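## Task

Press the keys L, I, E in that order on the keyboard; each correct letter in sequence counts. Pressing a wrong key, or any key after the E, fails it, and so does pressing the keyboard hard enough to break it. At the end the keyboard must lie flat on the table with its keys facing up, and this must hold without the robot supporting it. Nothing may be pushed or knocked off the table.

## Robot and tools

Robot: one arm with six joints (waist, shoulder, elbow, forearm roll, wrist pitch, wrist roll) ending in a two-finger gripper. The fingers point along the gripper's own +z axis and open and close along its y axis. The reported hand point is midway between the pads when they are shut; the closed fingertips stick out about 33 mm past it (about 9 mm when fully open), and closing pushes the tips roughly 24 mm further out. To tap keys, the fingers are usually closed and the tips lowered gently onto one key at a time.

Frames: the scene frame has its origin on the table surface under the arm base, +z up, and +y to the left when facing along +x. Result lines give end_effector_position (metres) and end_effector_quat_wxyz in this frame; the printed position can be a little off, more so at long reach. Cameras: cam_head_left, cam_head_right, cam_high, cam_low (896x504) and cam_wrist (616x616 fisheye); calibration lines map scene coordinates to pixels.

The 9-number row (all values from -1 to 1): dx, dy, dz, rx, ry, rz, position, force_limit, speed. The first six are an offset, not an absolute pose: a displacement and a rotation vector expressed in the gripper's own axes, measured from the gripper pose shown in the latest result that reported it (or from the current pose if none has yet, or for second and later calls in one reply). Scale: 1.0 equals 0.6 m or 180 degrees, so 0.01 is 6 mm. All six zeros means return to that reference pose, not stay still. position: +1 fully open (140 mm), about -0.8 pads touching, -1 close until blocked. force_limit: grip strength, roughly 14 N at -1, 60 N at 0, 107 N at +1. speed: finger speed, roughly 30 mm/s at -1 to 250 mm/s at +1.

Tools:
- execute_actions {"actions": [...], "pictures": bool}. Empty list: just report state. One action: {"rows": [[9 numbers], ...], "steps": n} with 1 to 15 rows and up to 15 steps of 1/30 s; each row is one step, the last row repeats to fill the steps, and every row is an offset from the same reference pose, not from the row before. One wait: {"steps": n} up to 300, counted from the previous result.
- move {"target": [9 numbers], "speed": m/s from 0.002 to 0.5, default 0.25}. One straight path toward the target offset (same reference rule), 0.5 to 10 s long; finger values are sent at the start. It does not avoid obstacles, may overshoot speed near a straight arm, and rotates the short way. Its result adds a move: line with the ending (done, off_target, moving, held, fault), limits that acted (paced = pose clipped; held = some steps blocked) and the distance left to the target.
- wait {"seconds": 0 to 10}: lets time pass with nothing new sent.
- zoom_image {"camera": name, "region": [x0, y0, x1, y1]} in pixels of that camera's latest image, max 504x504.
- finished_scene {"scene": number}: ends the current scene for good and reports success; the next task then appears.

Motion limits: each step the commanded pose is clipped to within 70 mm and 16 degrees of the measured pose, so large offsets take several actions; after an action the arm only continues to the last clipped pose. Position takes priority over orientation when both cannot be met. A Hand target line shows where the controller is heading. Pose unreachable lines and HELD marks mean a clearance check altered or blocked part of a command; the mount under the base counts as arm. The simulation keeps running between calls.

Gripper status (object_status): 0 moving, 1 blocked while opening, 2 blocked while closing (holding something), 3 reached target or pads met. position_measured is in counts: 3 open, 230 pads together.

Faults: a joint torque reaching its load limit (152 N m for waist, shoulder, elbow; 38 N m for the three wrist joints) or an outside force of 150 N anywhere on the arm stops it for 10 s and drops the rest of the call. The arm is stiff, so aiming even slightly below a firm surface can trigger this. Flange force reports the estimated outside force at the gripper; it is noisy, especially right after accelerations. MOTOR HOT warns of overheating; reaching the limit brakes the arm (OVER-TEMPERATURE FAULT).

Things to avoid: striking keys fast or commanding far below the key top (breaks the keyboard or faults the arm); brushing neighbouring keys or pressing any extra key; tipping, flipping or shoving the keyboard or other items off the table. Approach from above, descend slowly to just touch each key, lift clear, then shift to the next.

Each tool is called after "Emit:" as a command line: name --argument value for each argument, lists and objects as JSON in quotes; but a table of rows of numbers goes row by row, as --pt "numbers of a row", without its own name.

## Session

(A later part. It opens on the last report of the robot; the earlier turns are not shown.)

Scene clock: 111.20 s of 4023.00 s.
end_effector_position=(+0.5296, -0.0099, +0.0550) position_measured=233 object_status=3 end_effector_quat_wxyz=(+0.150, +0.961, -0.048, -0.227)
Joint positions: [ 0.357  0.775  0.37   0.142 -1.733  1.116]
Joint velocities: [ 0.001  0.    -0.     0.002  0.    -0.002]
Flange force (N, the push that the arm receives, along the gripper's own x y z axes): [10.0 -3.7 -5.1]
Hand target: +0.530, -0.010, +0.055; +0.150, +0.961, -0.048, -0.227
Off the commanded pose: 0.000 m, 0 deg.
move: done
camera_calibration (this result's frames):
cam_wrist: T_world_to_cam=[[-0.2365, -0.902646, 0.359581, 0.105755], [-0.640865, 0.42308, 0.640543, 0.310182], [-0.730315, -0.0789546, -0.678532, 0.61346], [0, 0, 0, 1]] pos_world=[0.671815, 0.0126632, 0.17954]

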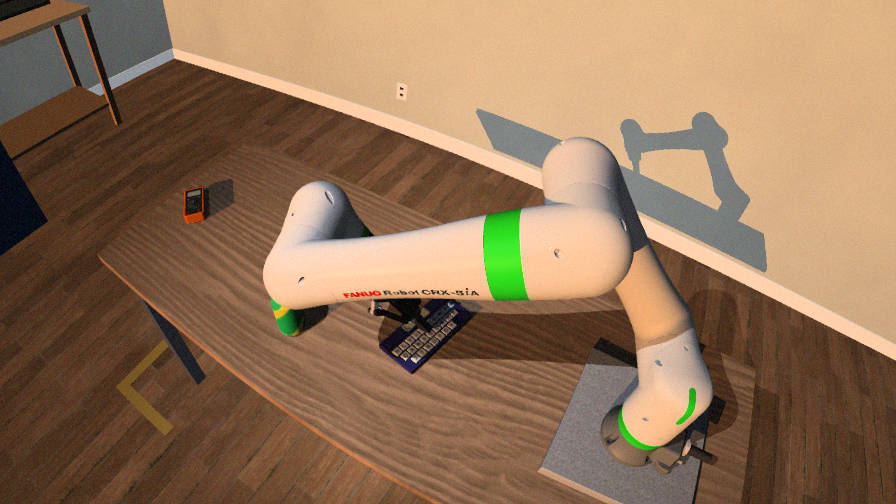

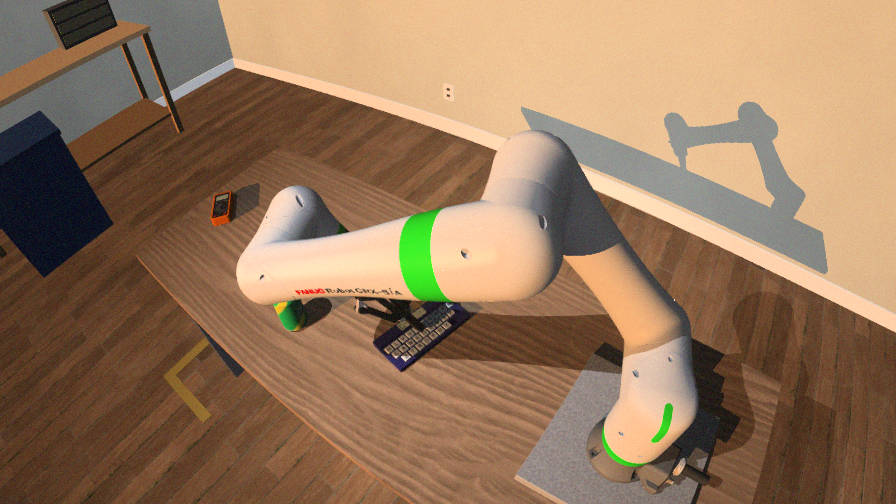

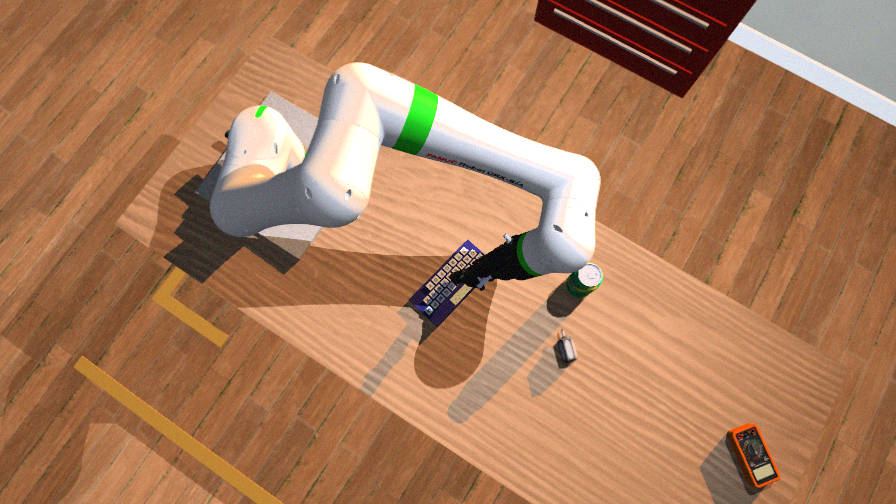

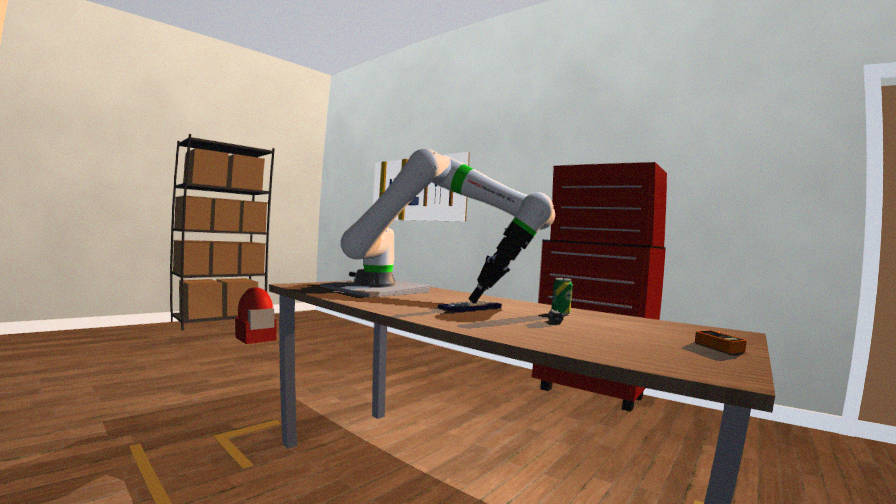

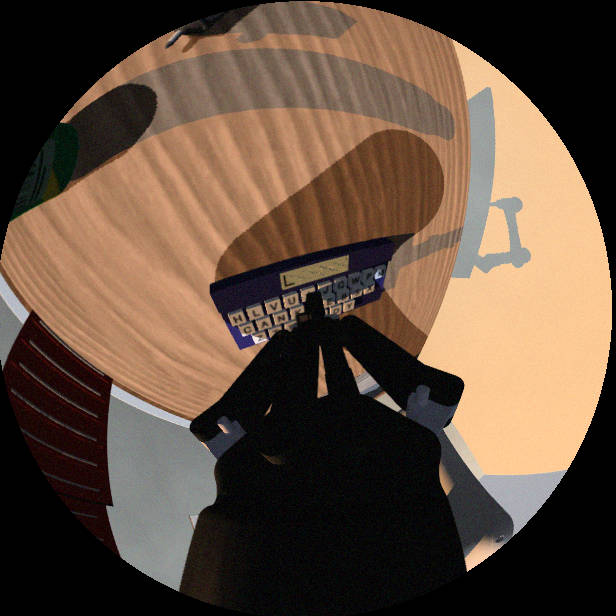

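Emit:
move --target '[0.000703, -0.000517, 0.00142, 0, 0, 0, -1, 0, 0]' --speed 0.004

Emit:
zoom_image --camera "cam_wrist" --region '[260, 240, 360, 330]'

Scene clock: 112.93 s of 4023.00 s.
end_effector_position=(+0.5296, -0.0099, +0.0540) position_measured=233 object_status=3 end_effector_quat_wxyz=(+0.150, +0.961, -0.048, -0.227)
Joint positions: [ 0.357  0.776  0.369  0.142 -1.731  1.116]
Joint velocities: [ 0.001 -0.    -0.     0.    -0.    -0.   ]
Flange force (N, the push that the arm receives, along the gripper's own x y z axes): [8.1 -3.0 -4.2]
Hand target: +0.530, -0.010, +0.054; +0.150, +0.961, -0.048, -0.227
Off the commanded pose: 0.000 m, 0 deg.
move: done
camera_calibration (this result's frames):
cam_wrist: T_world_to_cam=[[-0.236499, -0.902642, 0.35959, 0.10611], [-0.640868, 0.423086, 0.640536, 0.310828], [-0.730313, -0.0789633, -0.678534, 0.612784], [0, 0, 0, 1]] pos_world=[0.671819, 0.0126597, 0.178542]

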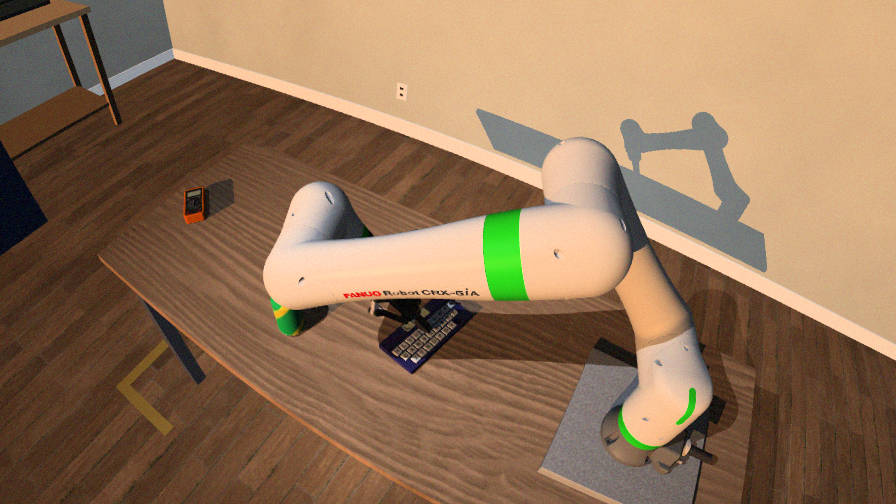

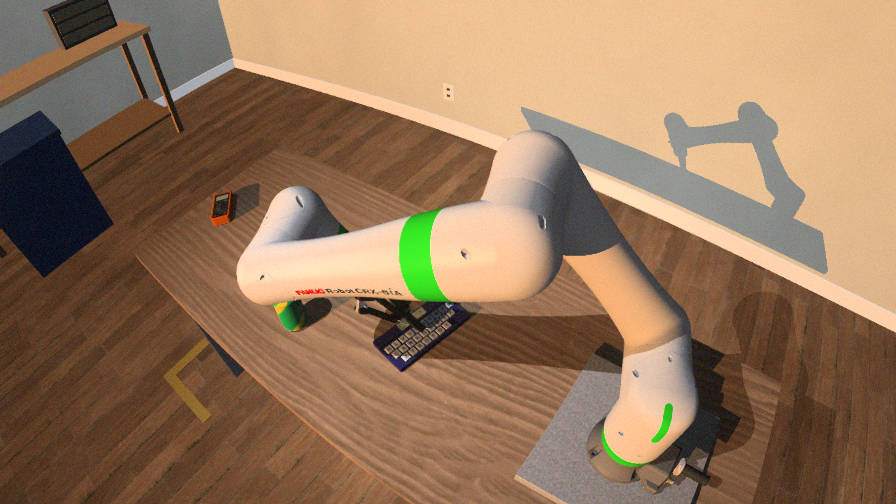

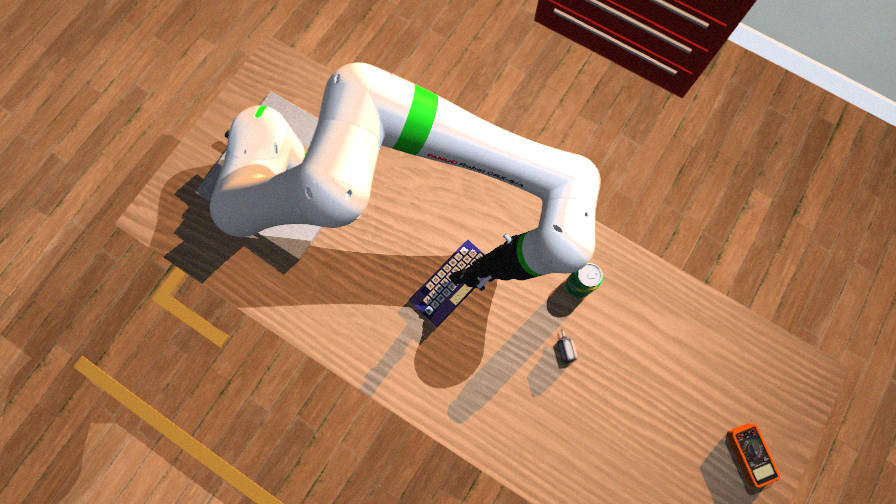

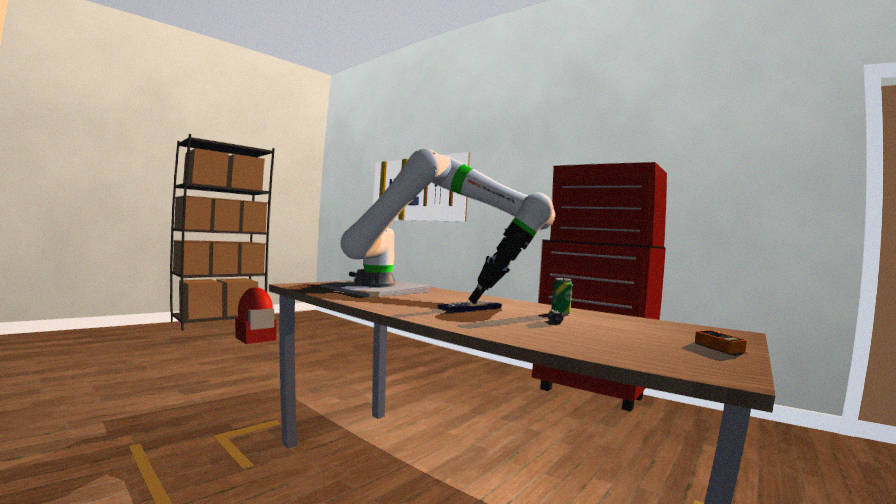

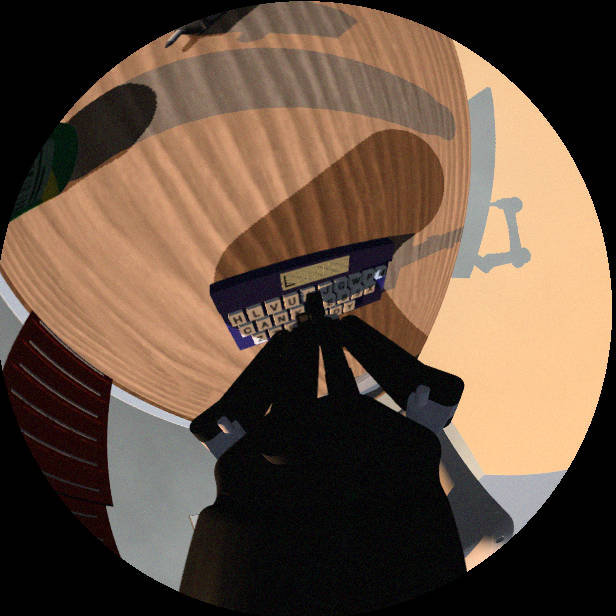

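Region (260, 240, 360, 330) of cam_wrist's 616x616 image, scaled by 5.040, with more detail than that image has; it fills the top 454 rows of this view, and the rest is white.

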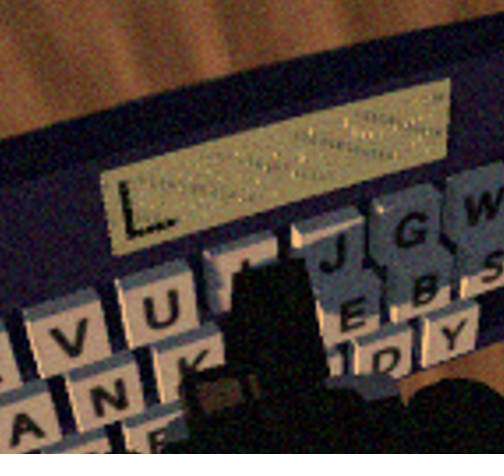

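The I key is partly down but not registered yet. Another 0.6 mm.

Emit:
move --target '[0.000422, -0.00031, 0.000852, 0, 0, 0, -1, 0, 0]' --speed 0.003

Emit:
zoom_image --camera "cam_wrist" --region '[260, 240, 360, 330]'

Scene clock: 114.40 s of 4023.00 s.
end_effector_position=(+0.5296, -0.0099, +0.0534) position_measured=233 object_status=3 end_effector_quat_wxyz=(+0.150, +0.961, -0.048, -0.227)
Joint positions: [ 0.357  0.777  0.368  0.142 -1.73   1.116]
Joint velocities: [-0.001  0.001 -0.     0.001 -0.     0.   ]
Flange force (N, the push that the arm receives, along the gripper's own x y z axes): [11.3 -3.1 -6.5]
Hand target: +0.530, -0.010, +0.053; +0.150, +0.961, -0.048, -0.227
Off the commanded pose: 0.000 m, 0 deg.
move: done
camera_calibration (this result's frames):
cam_wrist: T_world_to_cam=[[-0.236499, -0.90264, 0.359595, 0.106323], [-0.640869, 0.423089, 0.640533, 0.311216], [-0.730311, -0.078968, -0.678535, 0.612379], [0, 0, 0, 1]] pos_world=[0.671821, 0.0126575, 0.177943]

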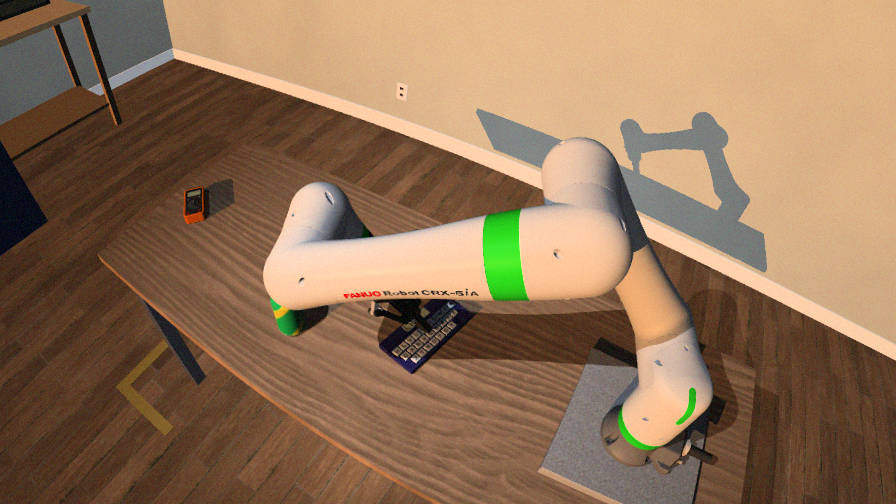

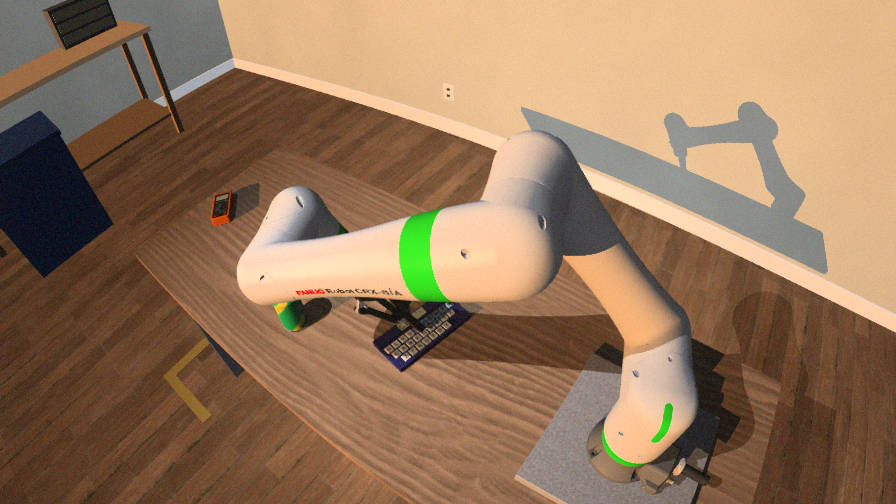

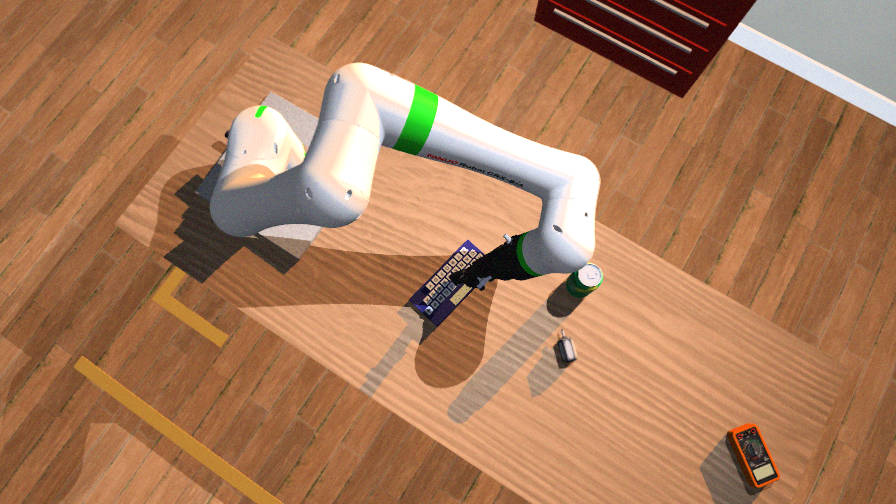

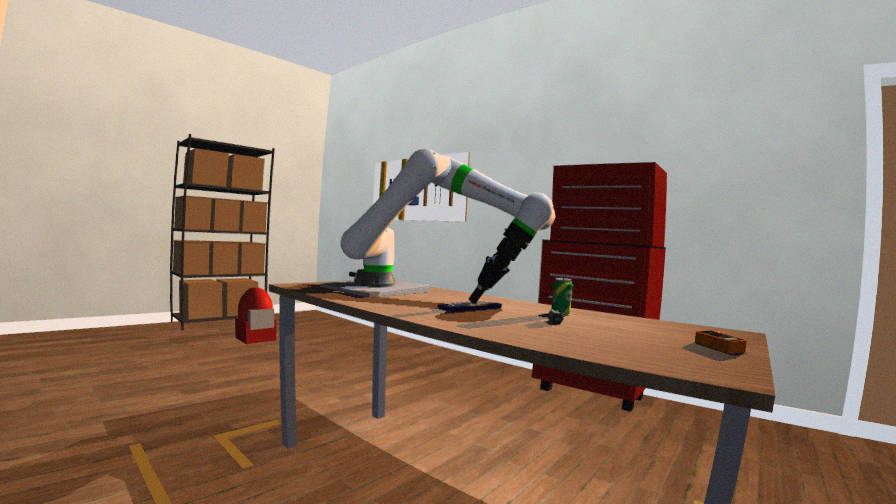

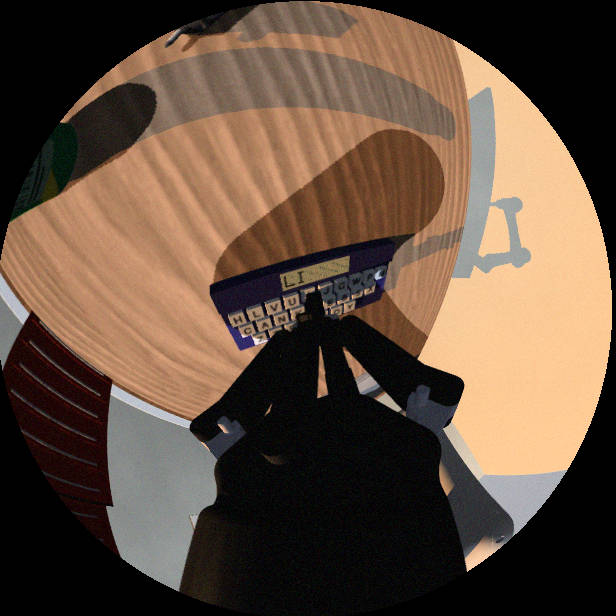

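Region (260, 240, 360, 330) of cam_wrist's 616x616 image, scaled by 5.040, with more detail than that image has; it fills the top 454 rows of this view, and the rest is white.

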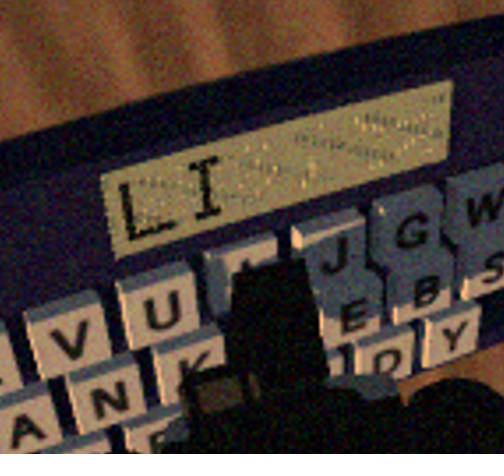

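Emit:
move --target '[-0.006047, 0.004445, -0.012208, 0, 0, 0, -1, 0, 0]' --speed 0.03

Emit:
move --target '[-0.03083, 0.03372, 0.02755, 0, 0, 0, -1, 0, 0]' --speed 0.06

Emit:
zoom_image --camera "cam_wrist" --region '[260, 240, 360, 330]'

Scene clock: 118.00 s of 4023.00 s.
end_effector_position=(+0.5296, -0.0099, +0.0620) position_measured=233 object_status=3 end_effector_quat_wxyz=(+0.150, +0.961, -0.048, -0.227)
Joint positions: [ 0.357  0.769  0.376  0.142 -1.745  1.118]
Joint velocities: [-0.    -0.     0.     0.001  0.     0.   ]
Flange force (N, the push that the arm receives, along the gripper's own x y z axes): [9.1 -3.4 -5.5]
Hand target: +0.530, -0.010, +0.062; +0.150, +0.961, -0.048, -0.227
Off the commanded pose: 0.000 m, 0 deg.
move: done
camera_calibration (this result's frames):
cam_wrist: T_world_to_cam=[[-0.236561, -0.902664, 0.359495, 0.103286], [-0.640802, 0.423066, 0.640616, 0.305643], [-0.730351, -0.0788205, -0.67851, 0.618188], [0, 0, 0, 1]] pos_world=[0.671784, 0.0126511, 0.186516]

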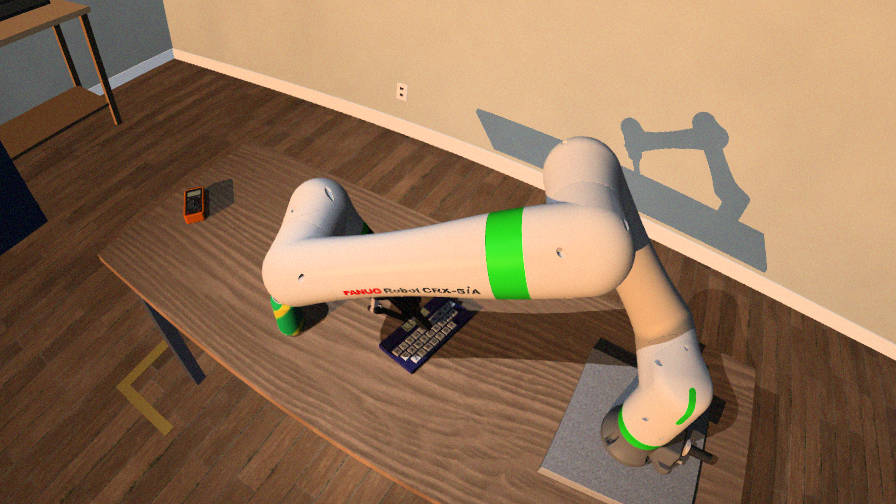

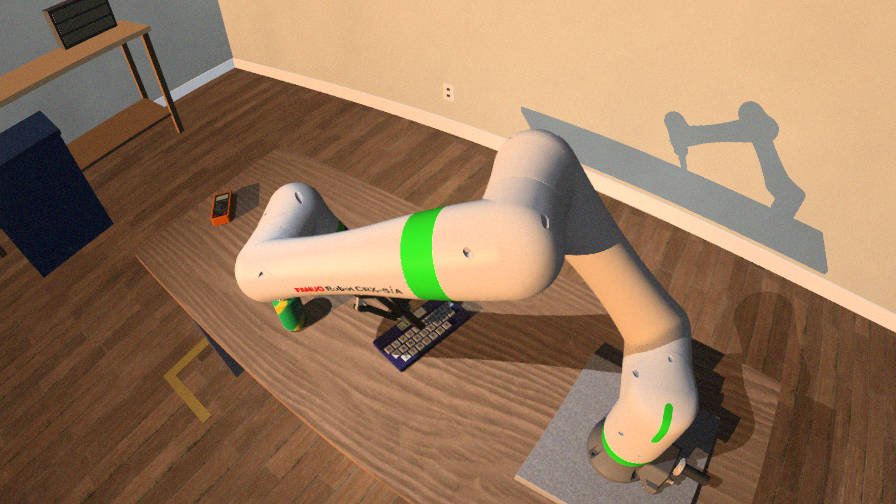

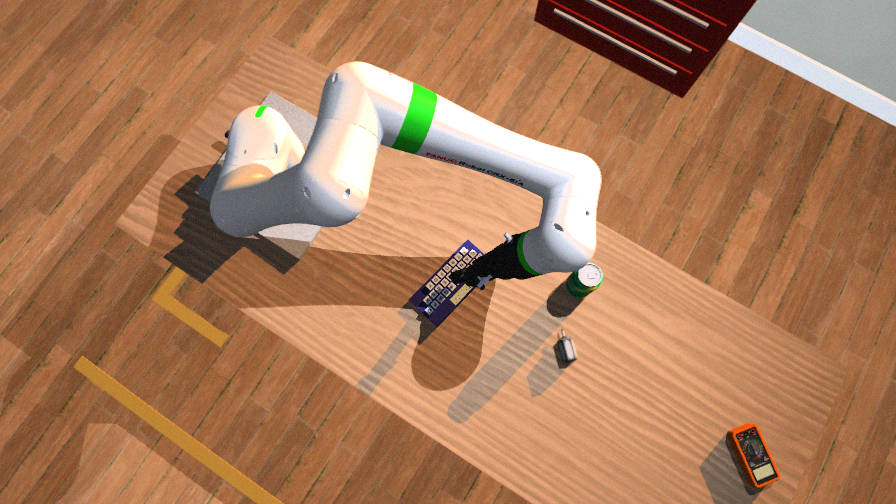

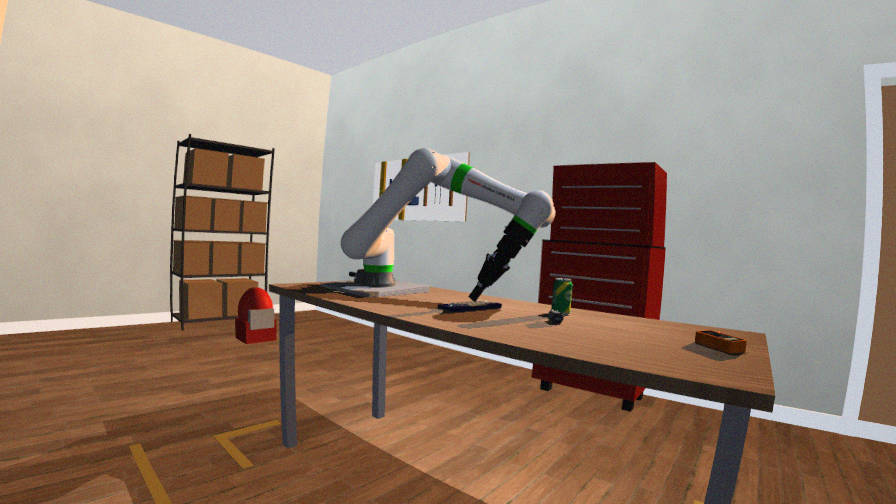

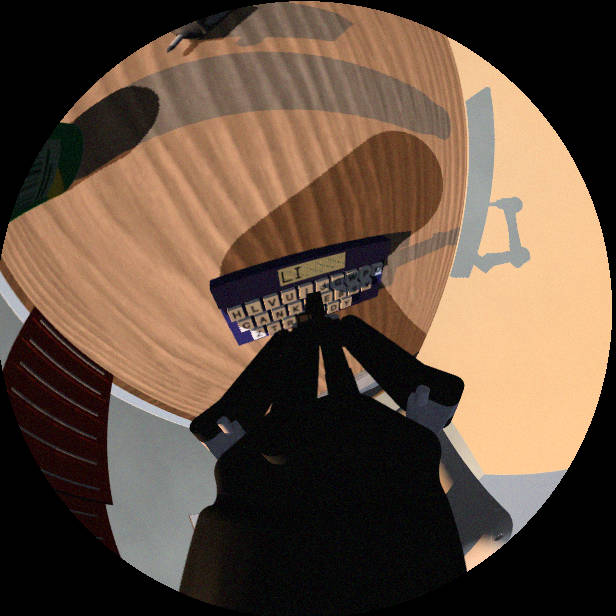

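Scene clock: 118.80 s of 4023.00 s.
end_effector_position=(+0.5052, -0.0305, +0.0620) position_measured=233 object_status=3 end_effector_quat_wxyz=(+0.150, +0.961, -0.048, -0.227)
Joint positions: [ 0.339  0.701  0.262  0.151 -1.697  1.127]
Joint velocities: [ 0.002  0.001 -0.    -0.    -0.001  0.   ]
Flange force (N, the push that the arm receives, along the gripper's own x y z axes): [10.0 -2.3 -4.2]
Hand target: +0.505, -0.031, +0.062; +0.150, +0.961, -0.048, -0.227
Off the commanded pose: 0.000 m, 0 deg.
move: done
camera_calibration (this result's frames):
cam_wrist: T_world_to_cam=[[-0.23665, -0.902616, 0.359555, 0.0789084], [-0.640791, 0.423169, 0.640558, 0.29874], [-0.730331, -0.0788115, -0.678531, 0.598702], [0, 0, 0, 1]] pos_world=[0.647355, -0.00800903, 0.186506]

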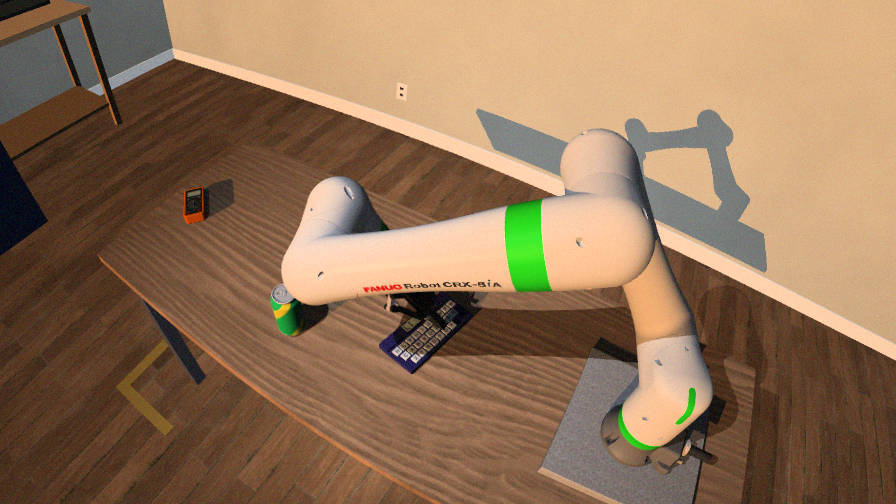

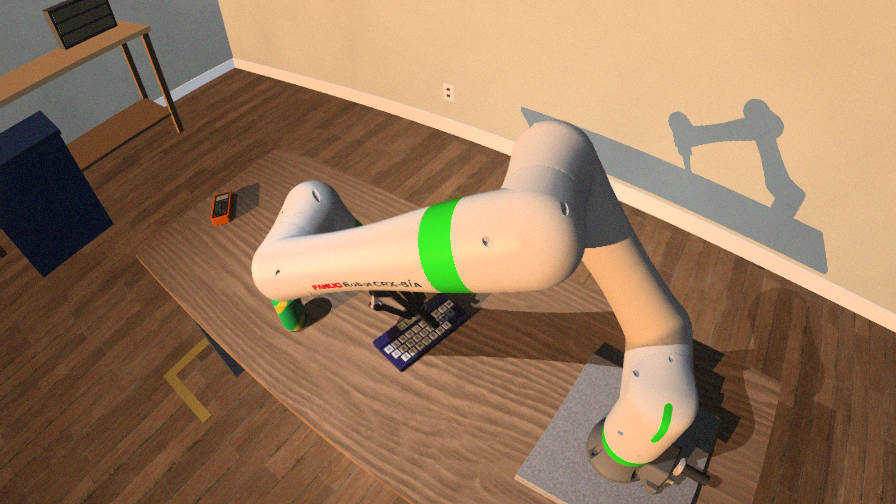

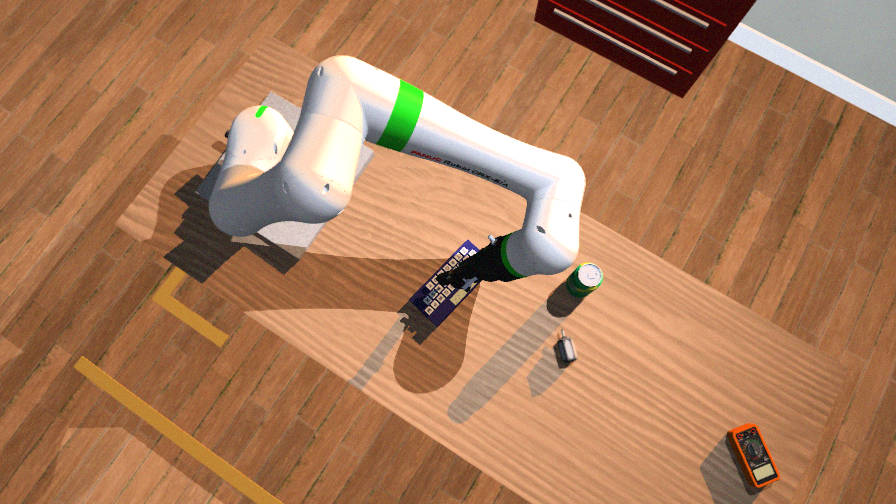

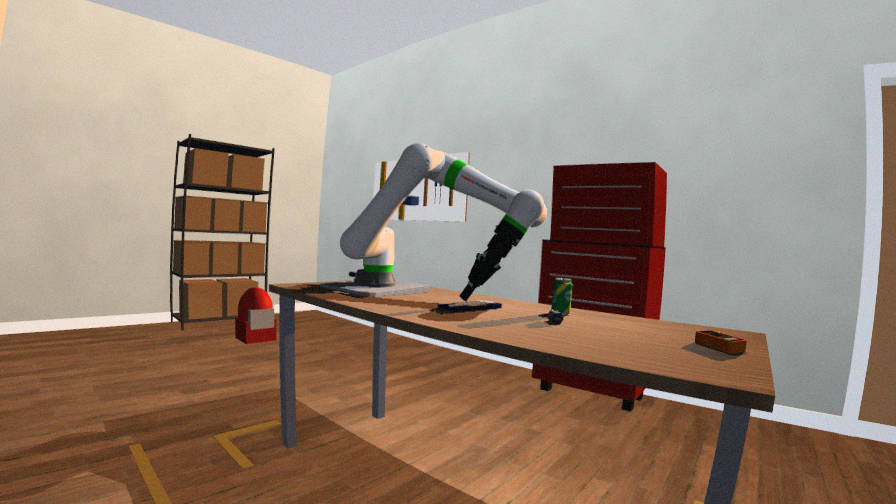

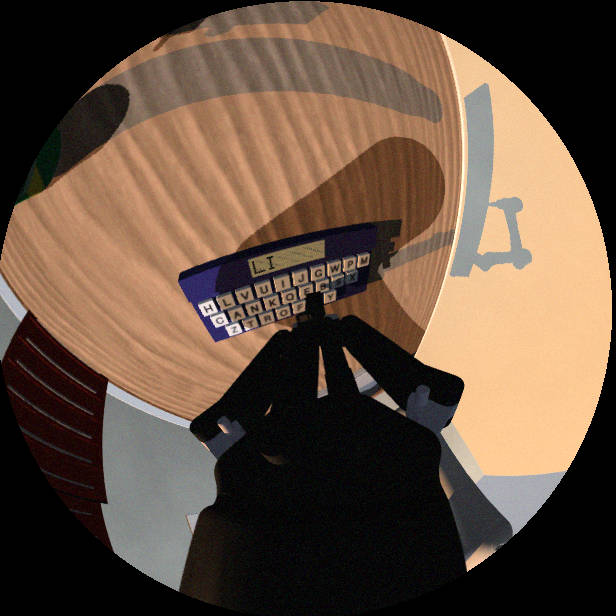

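Region (260, 240, 360, 330) of cam_wrist's 616x616 image, scaled by 5.040, with more detail than that image has; it fills the top 454 rows of this view, and the rest is white.

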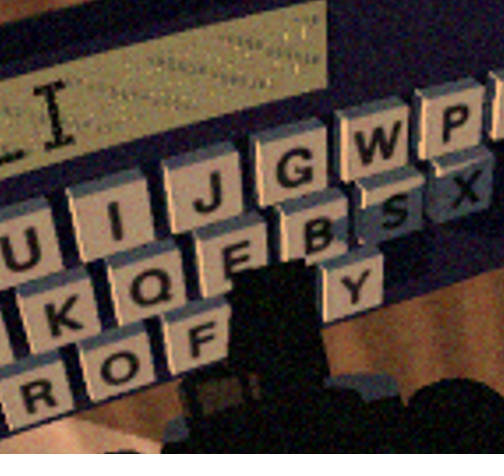

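Emit:
move --target '[0.005625, -0.004135, 0.011356, 0, 0, 0, -1, 0, 0]' --speed 0.012

Emit:
zoom_image --camera "cam_wrist" --region '[245, 235, 355, 330]'

Scene clock: 121.33 s of 4023.00 s.
end_effector_position=(+0.5052, -0.0305, +0.0540) position_measured=233 object_status=3 end_effector_quat_wxyz=(+0.150, +0.961, -0.048, -0.227)
Joint positions: [ 0.339  0.709  0.255  0.151 -1.683  1.125]
Joint velocities: [-0.004 -0.001 -0.     0.001  0.001 -0.   ]
Flange force (N, the push that the arm receives, along the gripper's own x y z axes): [9.3 -2.9 -5.6]
Hand target: +0.505, -0.031, +0.054; +0.150, +0.961, -0.048, -0.227
Off the commanded pose: 0.000 m, 0 deg.
move: done
camera_calibration (this result's frames):
cam_wrist: T_world_to_cam=[[-0.236667, -0.902607, 0.359569, 0.0817819], [-0.64079, 0.42319, 0.640545, 0.303885], [-0.730326, -0.0788123, -0.678537, 0.59329], [0, 0, 0, 1]] pos_world=[0.647376, -0.00802575, 0.178511]

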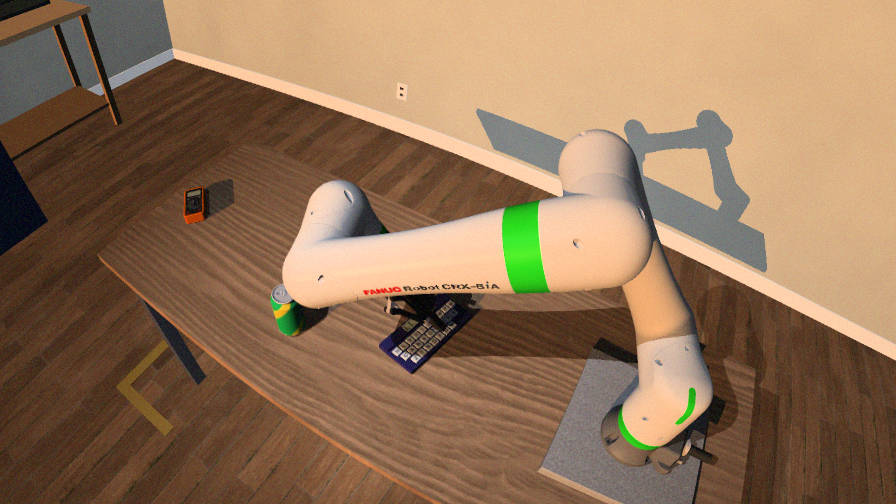

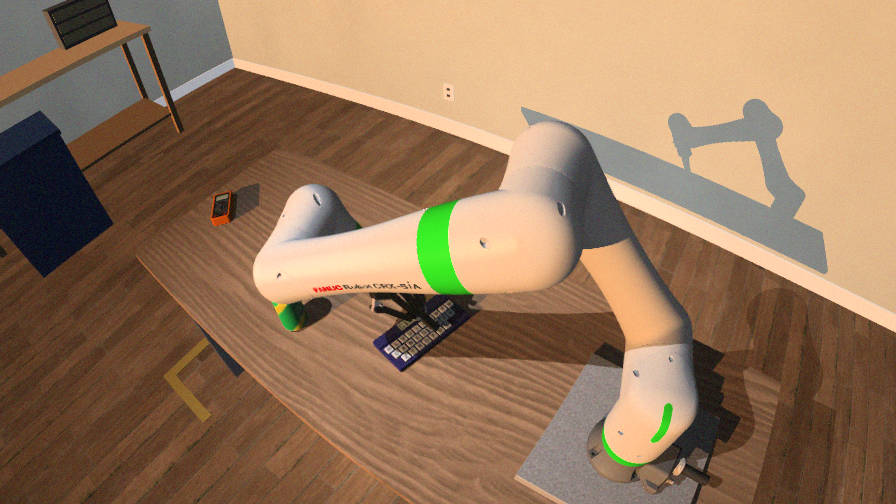

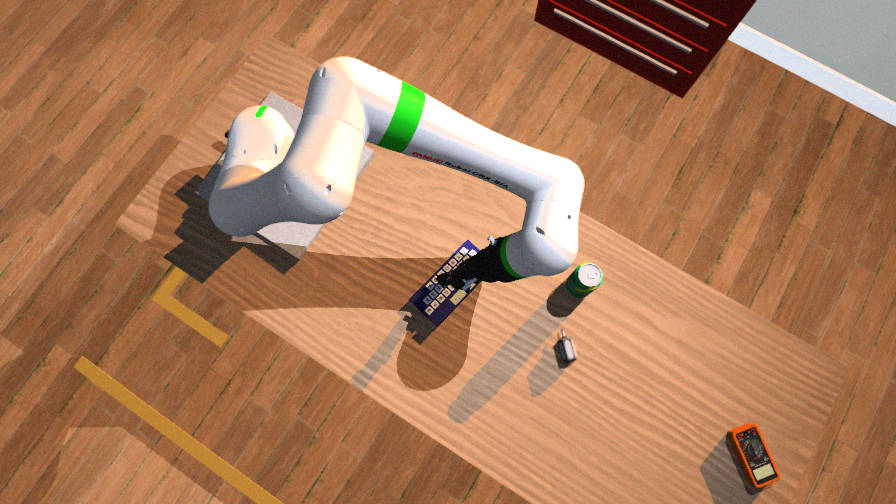

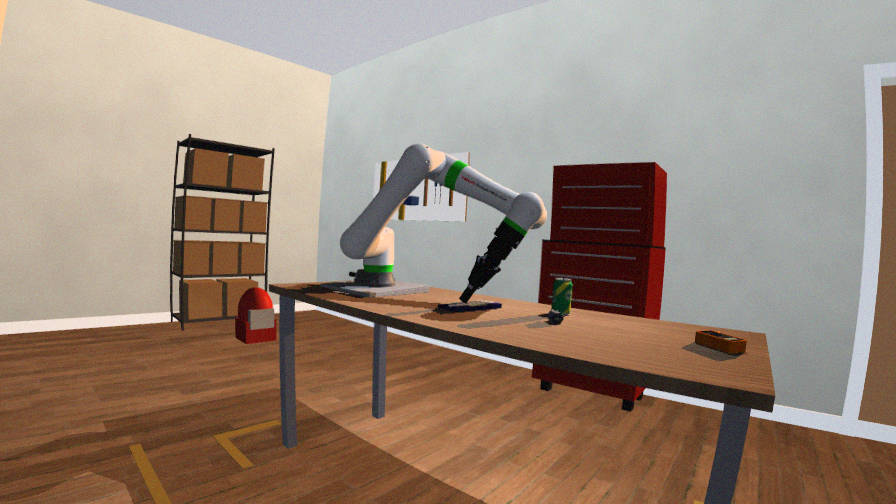

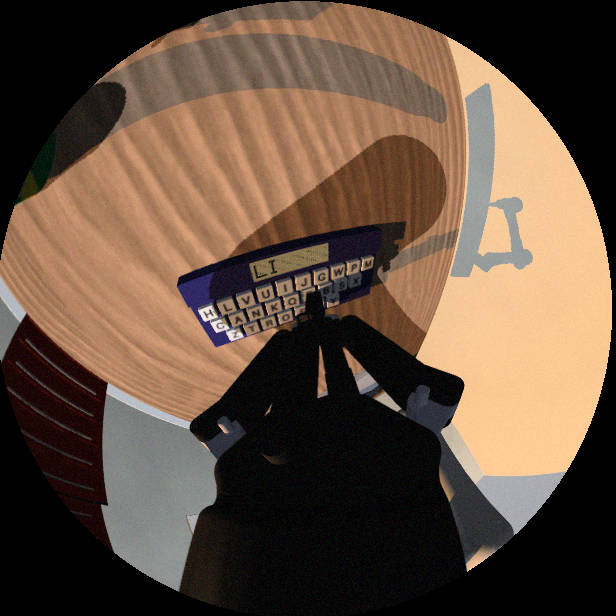

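Region (245, 235, 355, 330) of cam_wrist's 616x616 image, scaled by 4.582, with more detail than that image has; it fills the top 435 rows of this view, and the rest is white.

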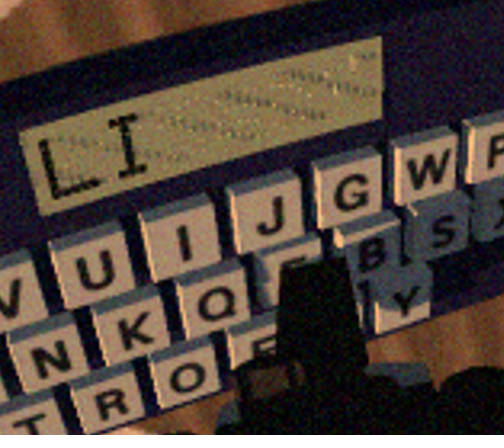

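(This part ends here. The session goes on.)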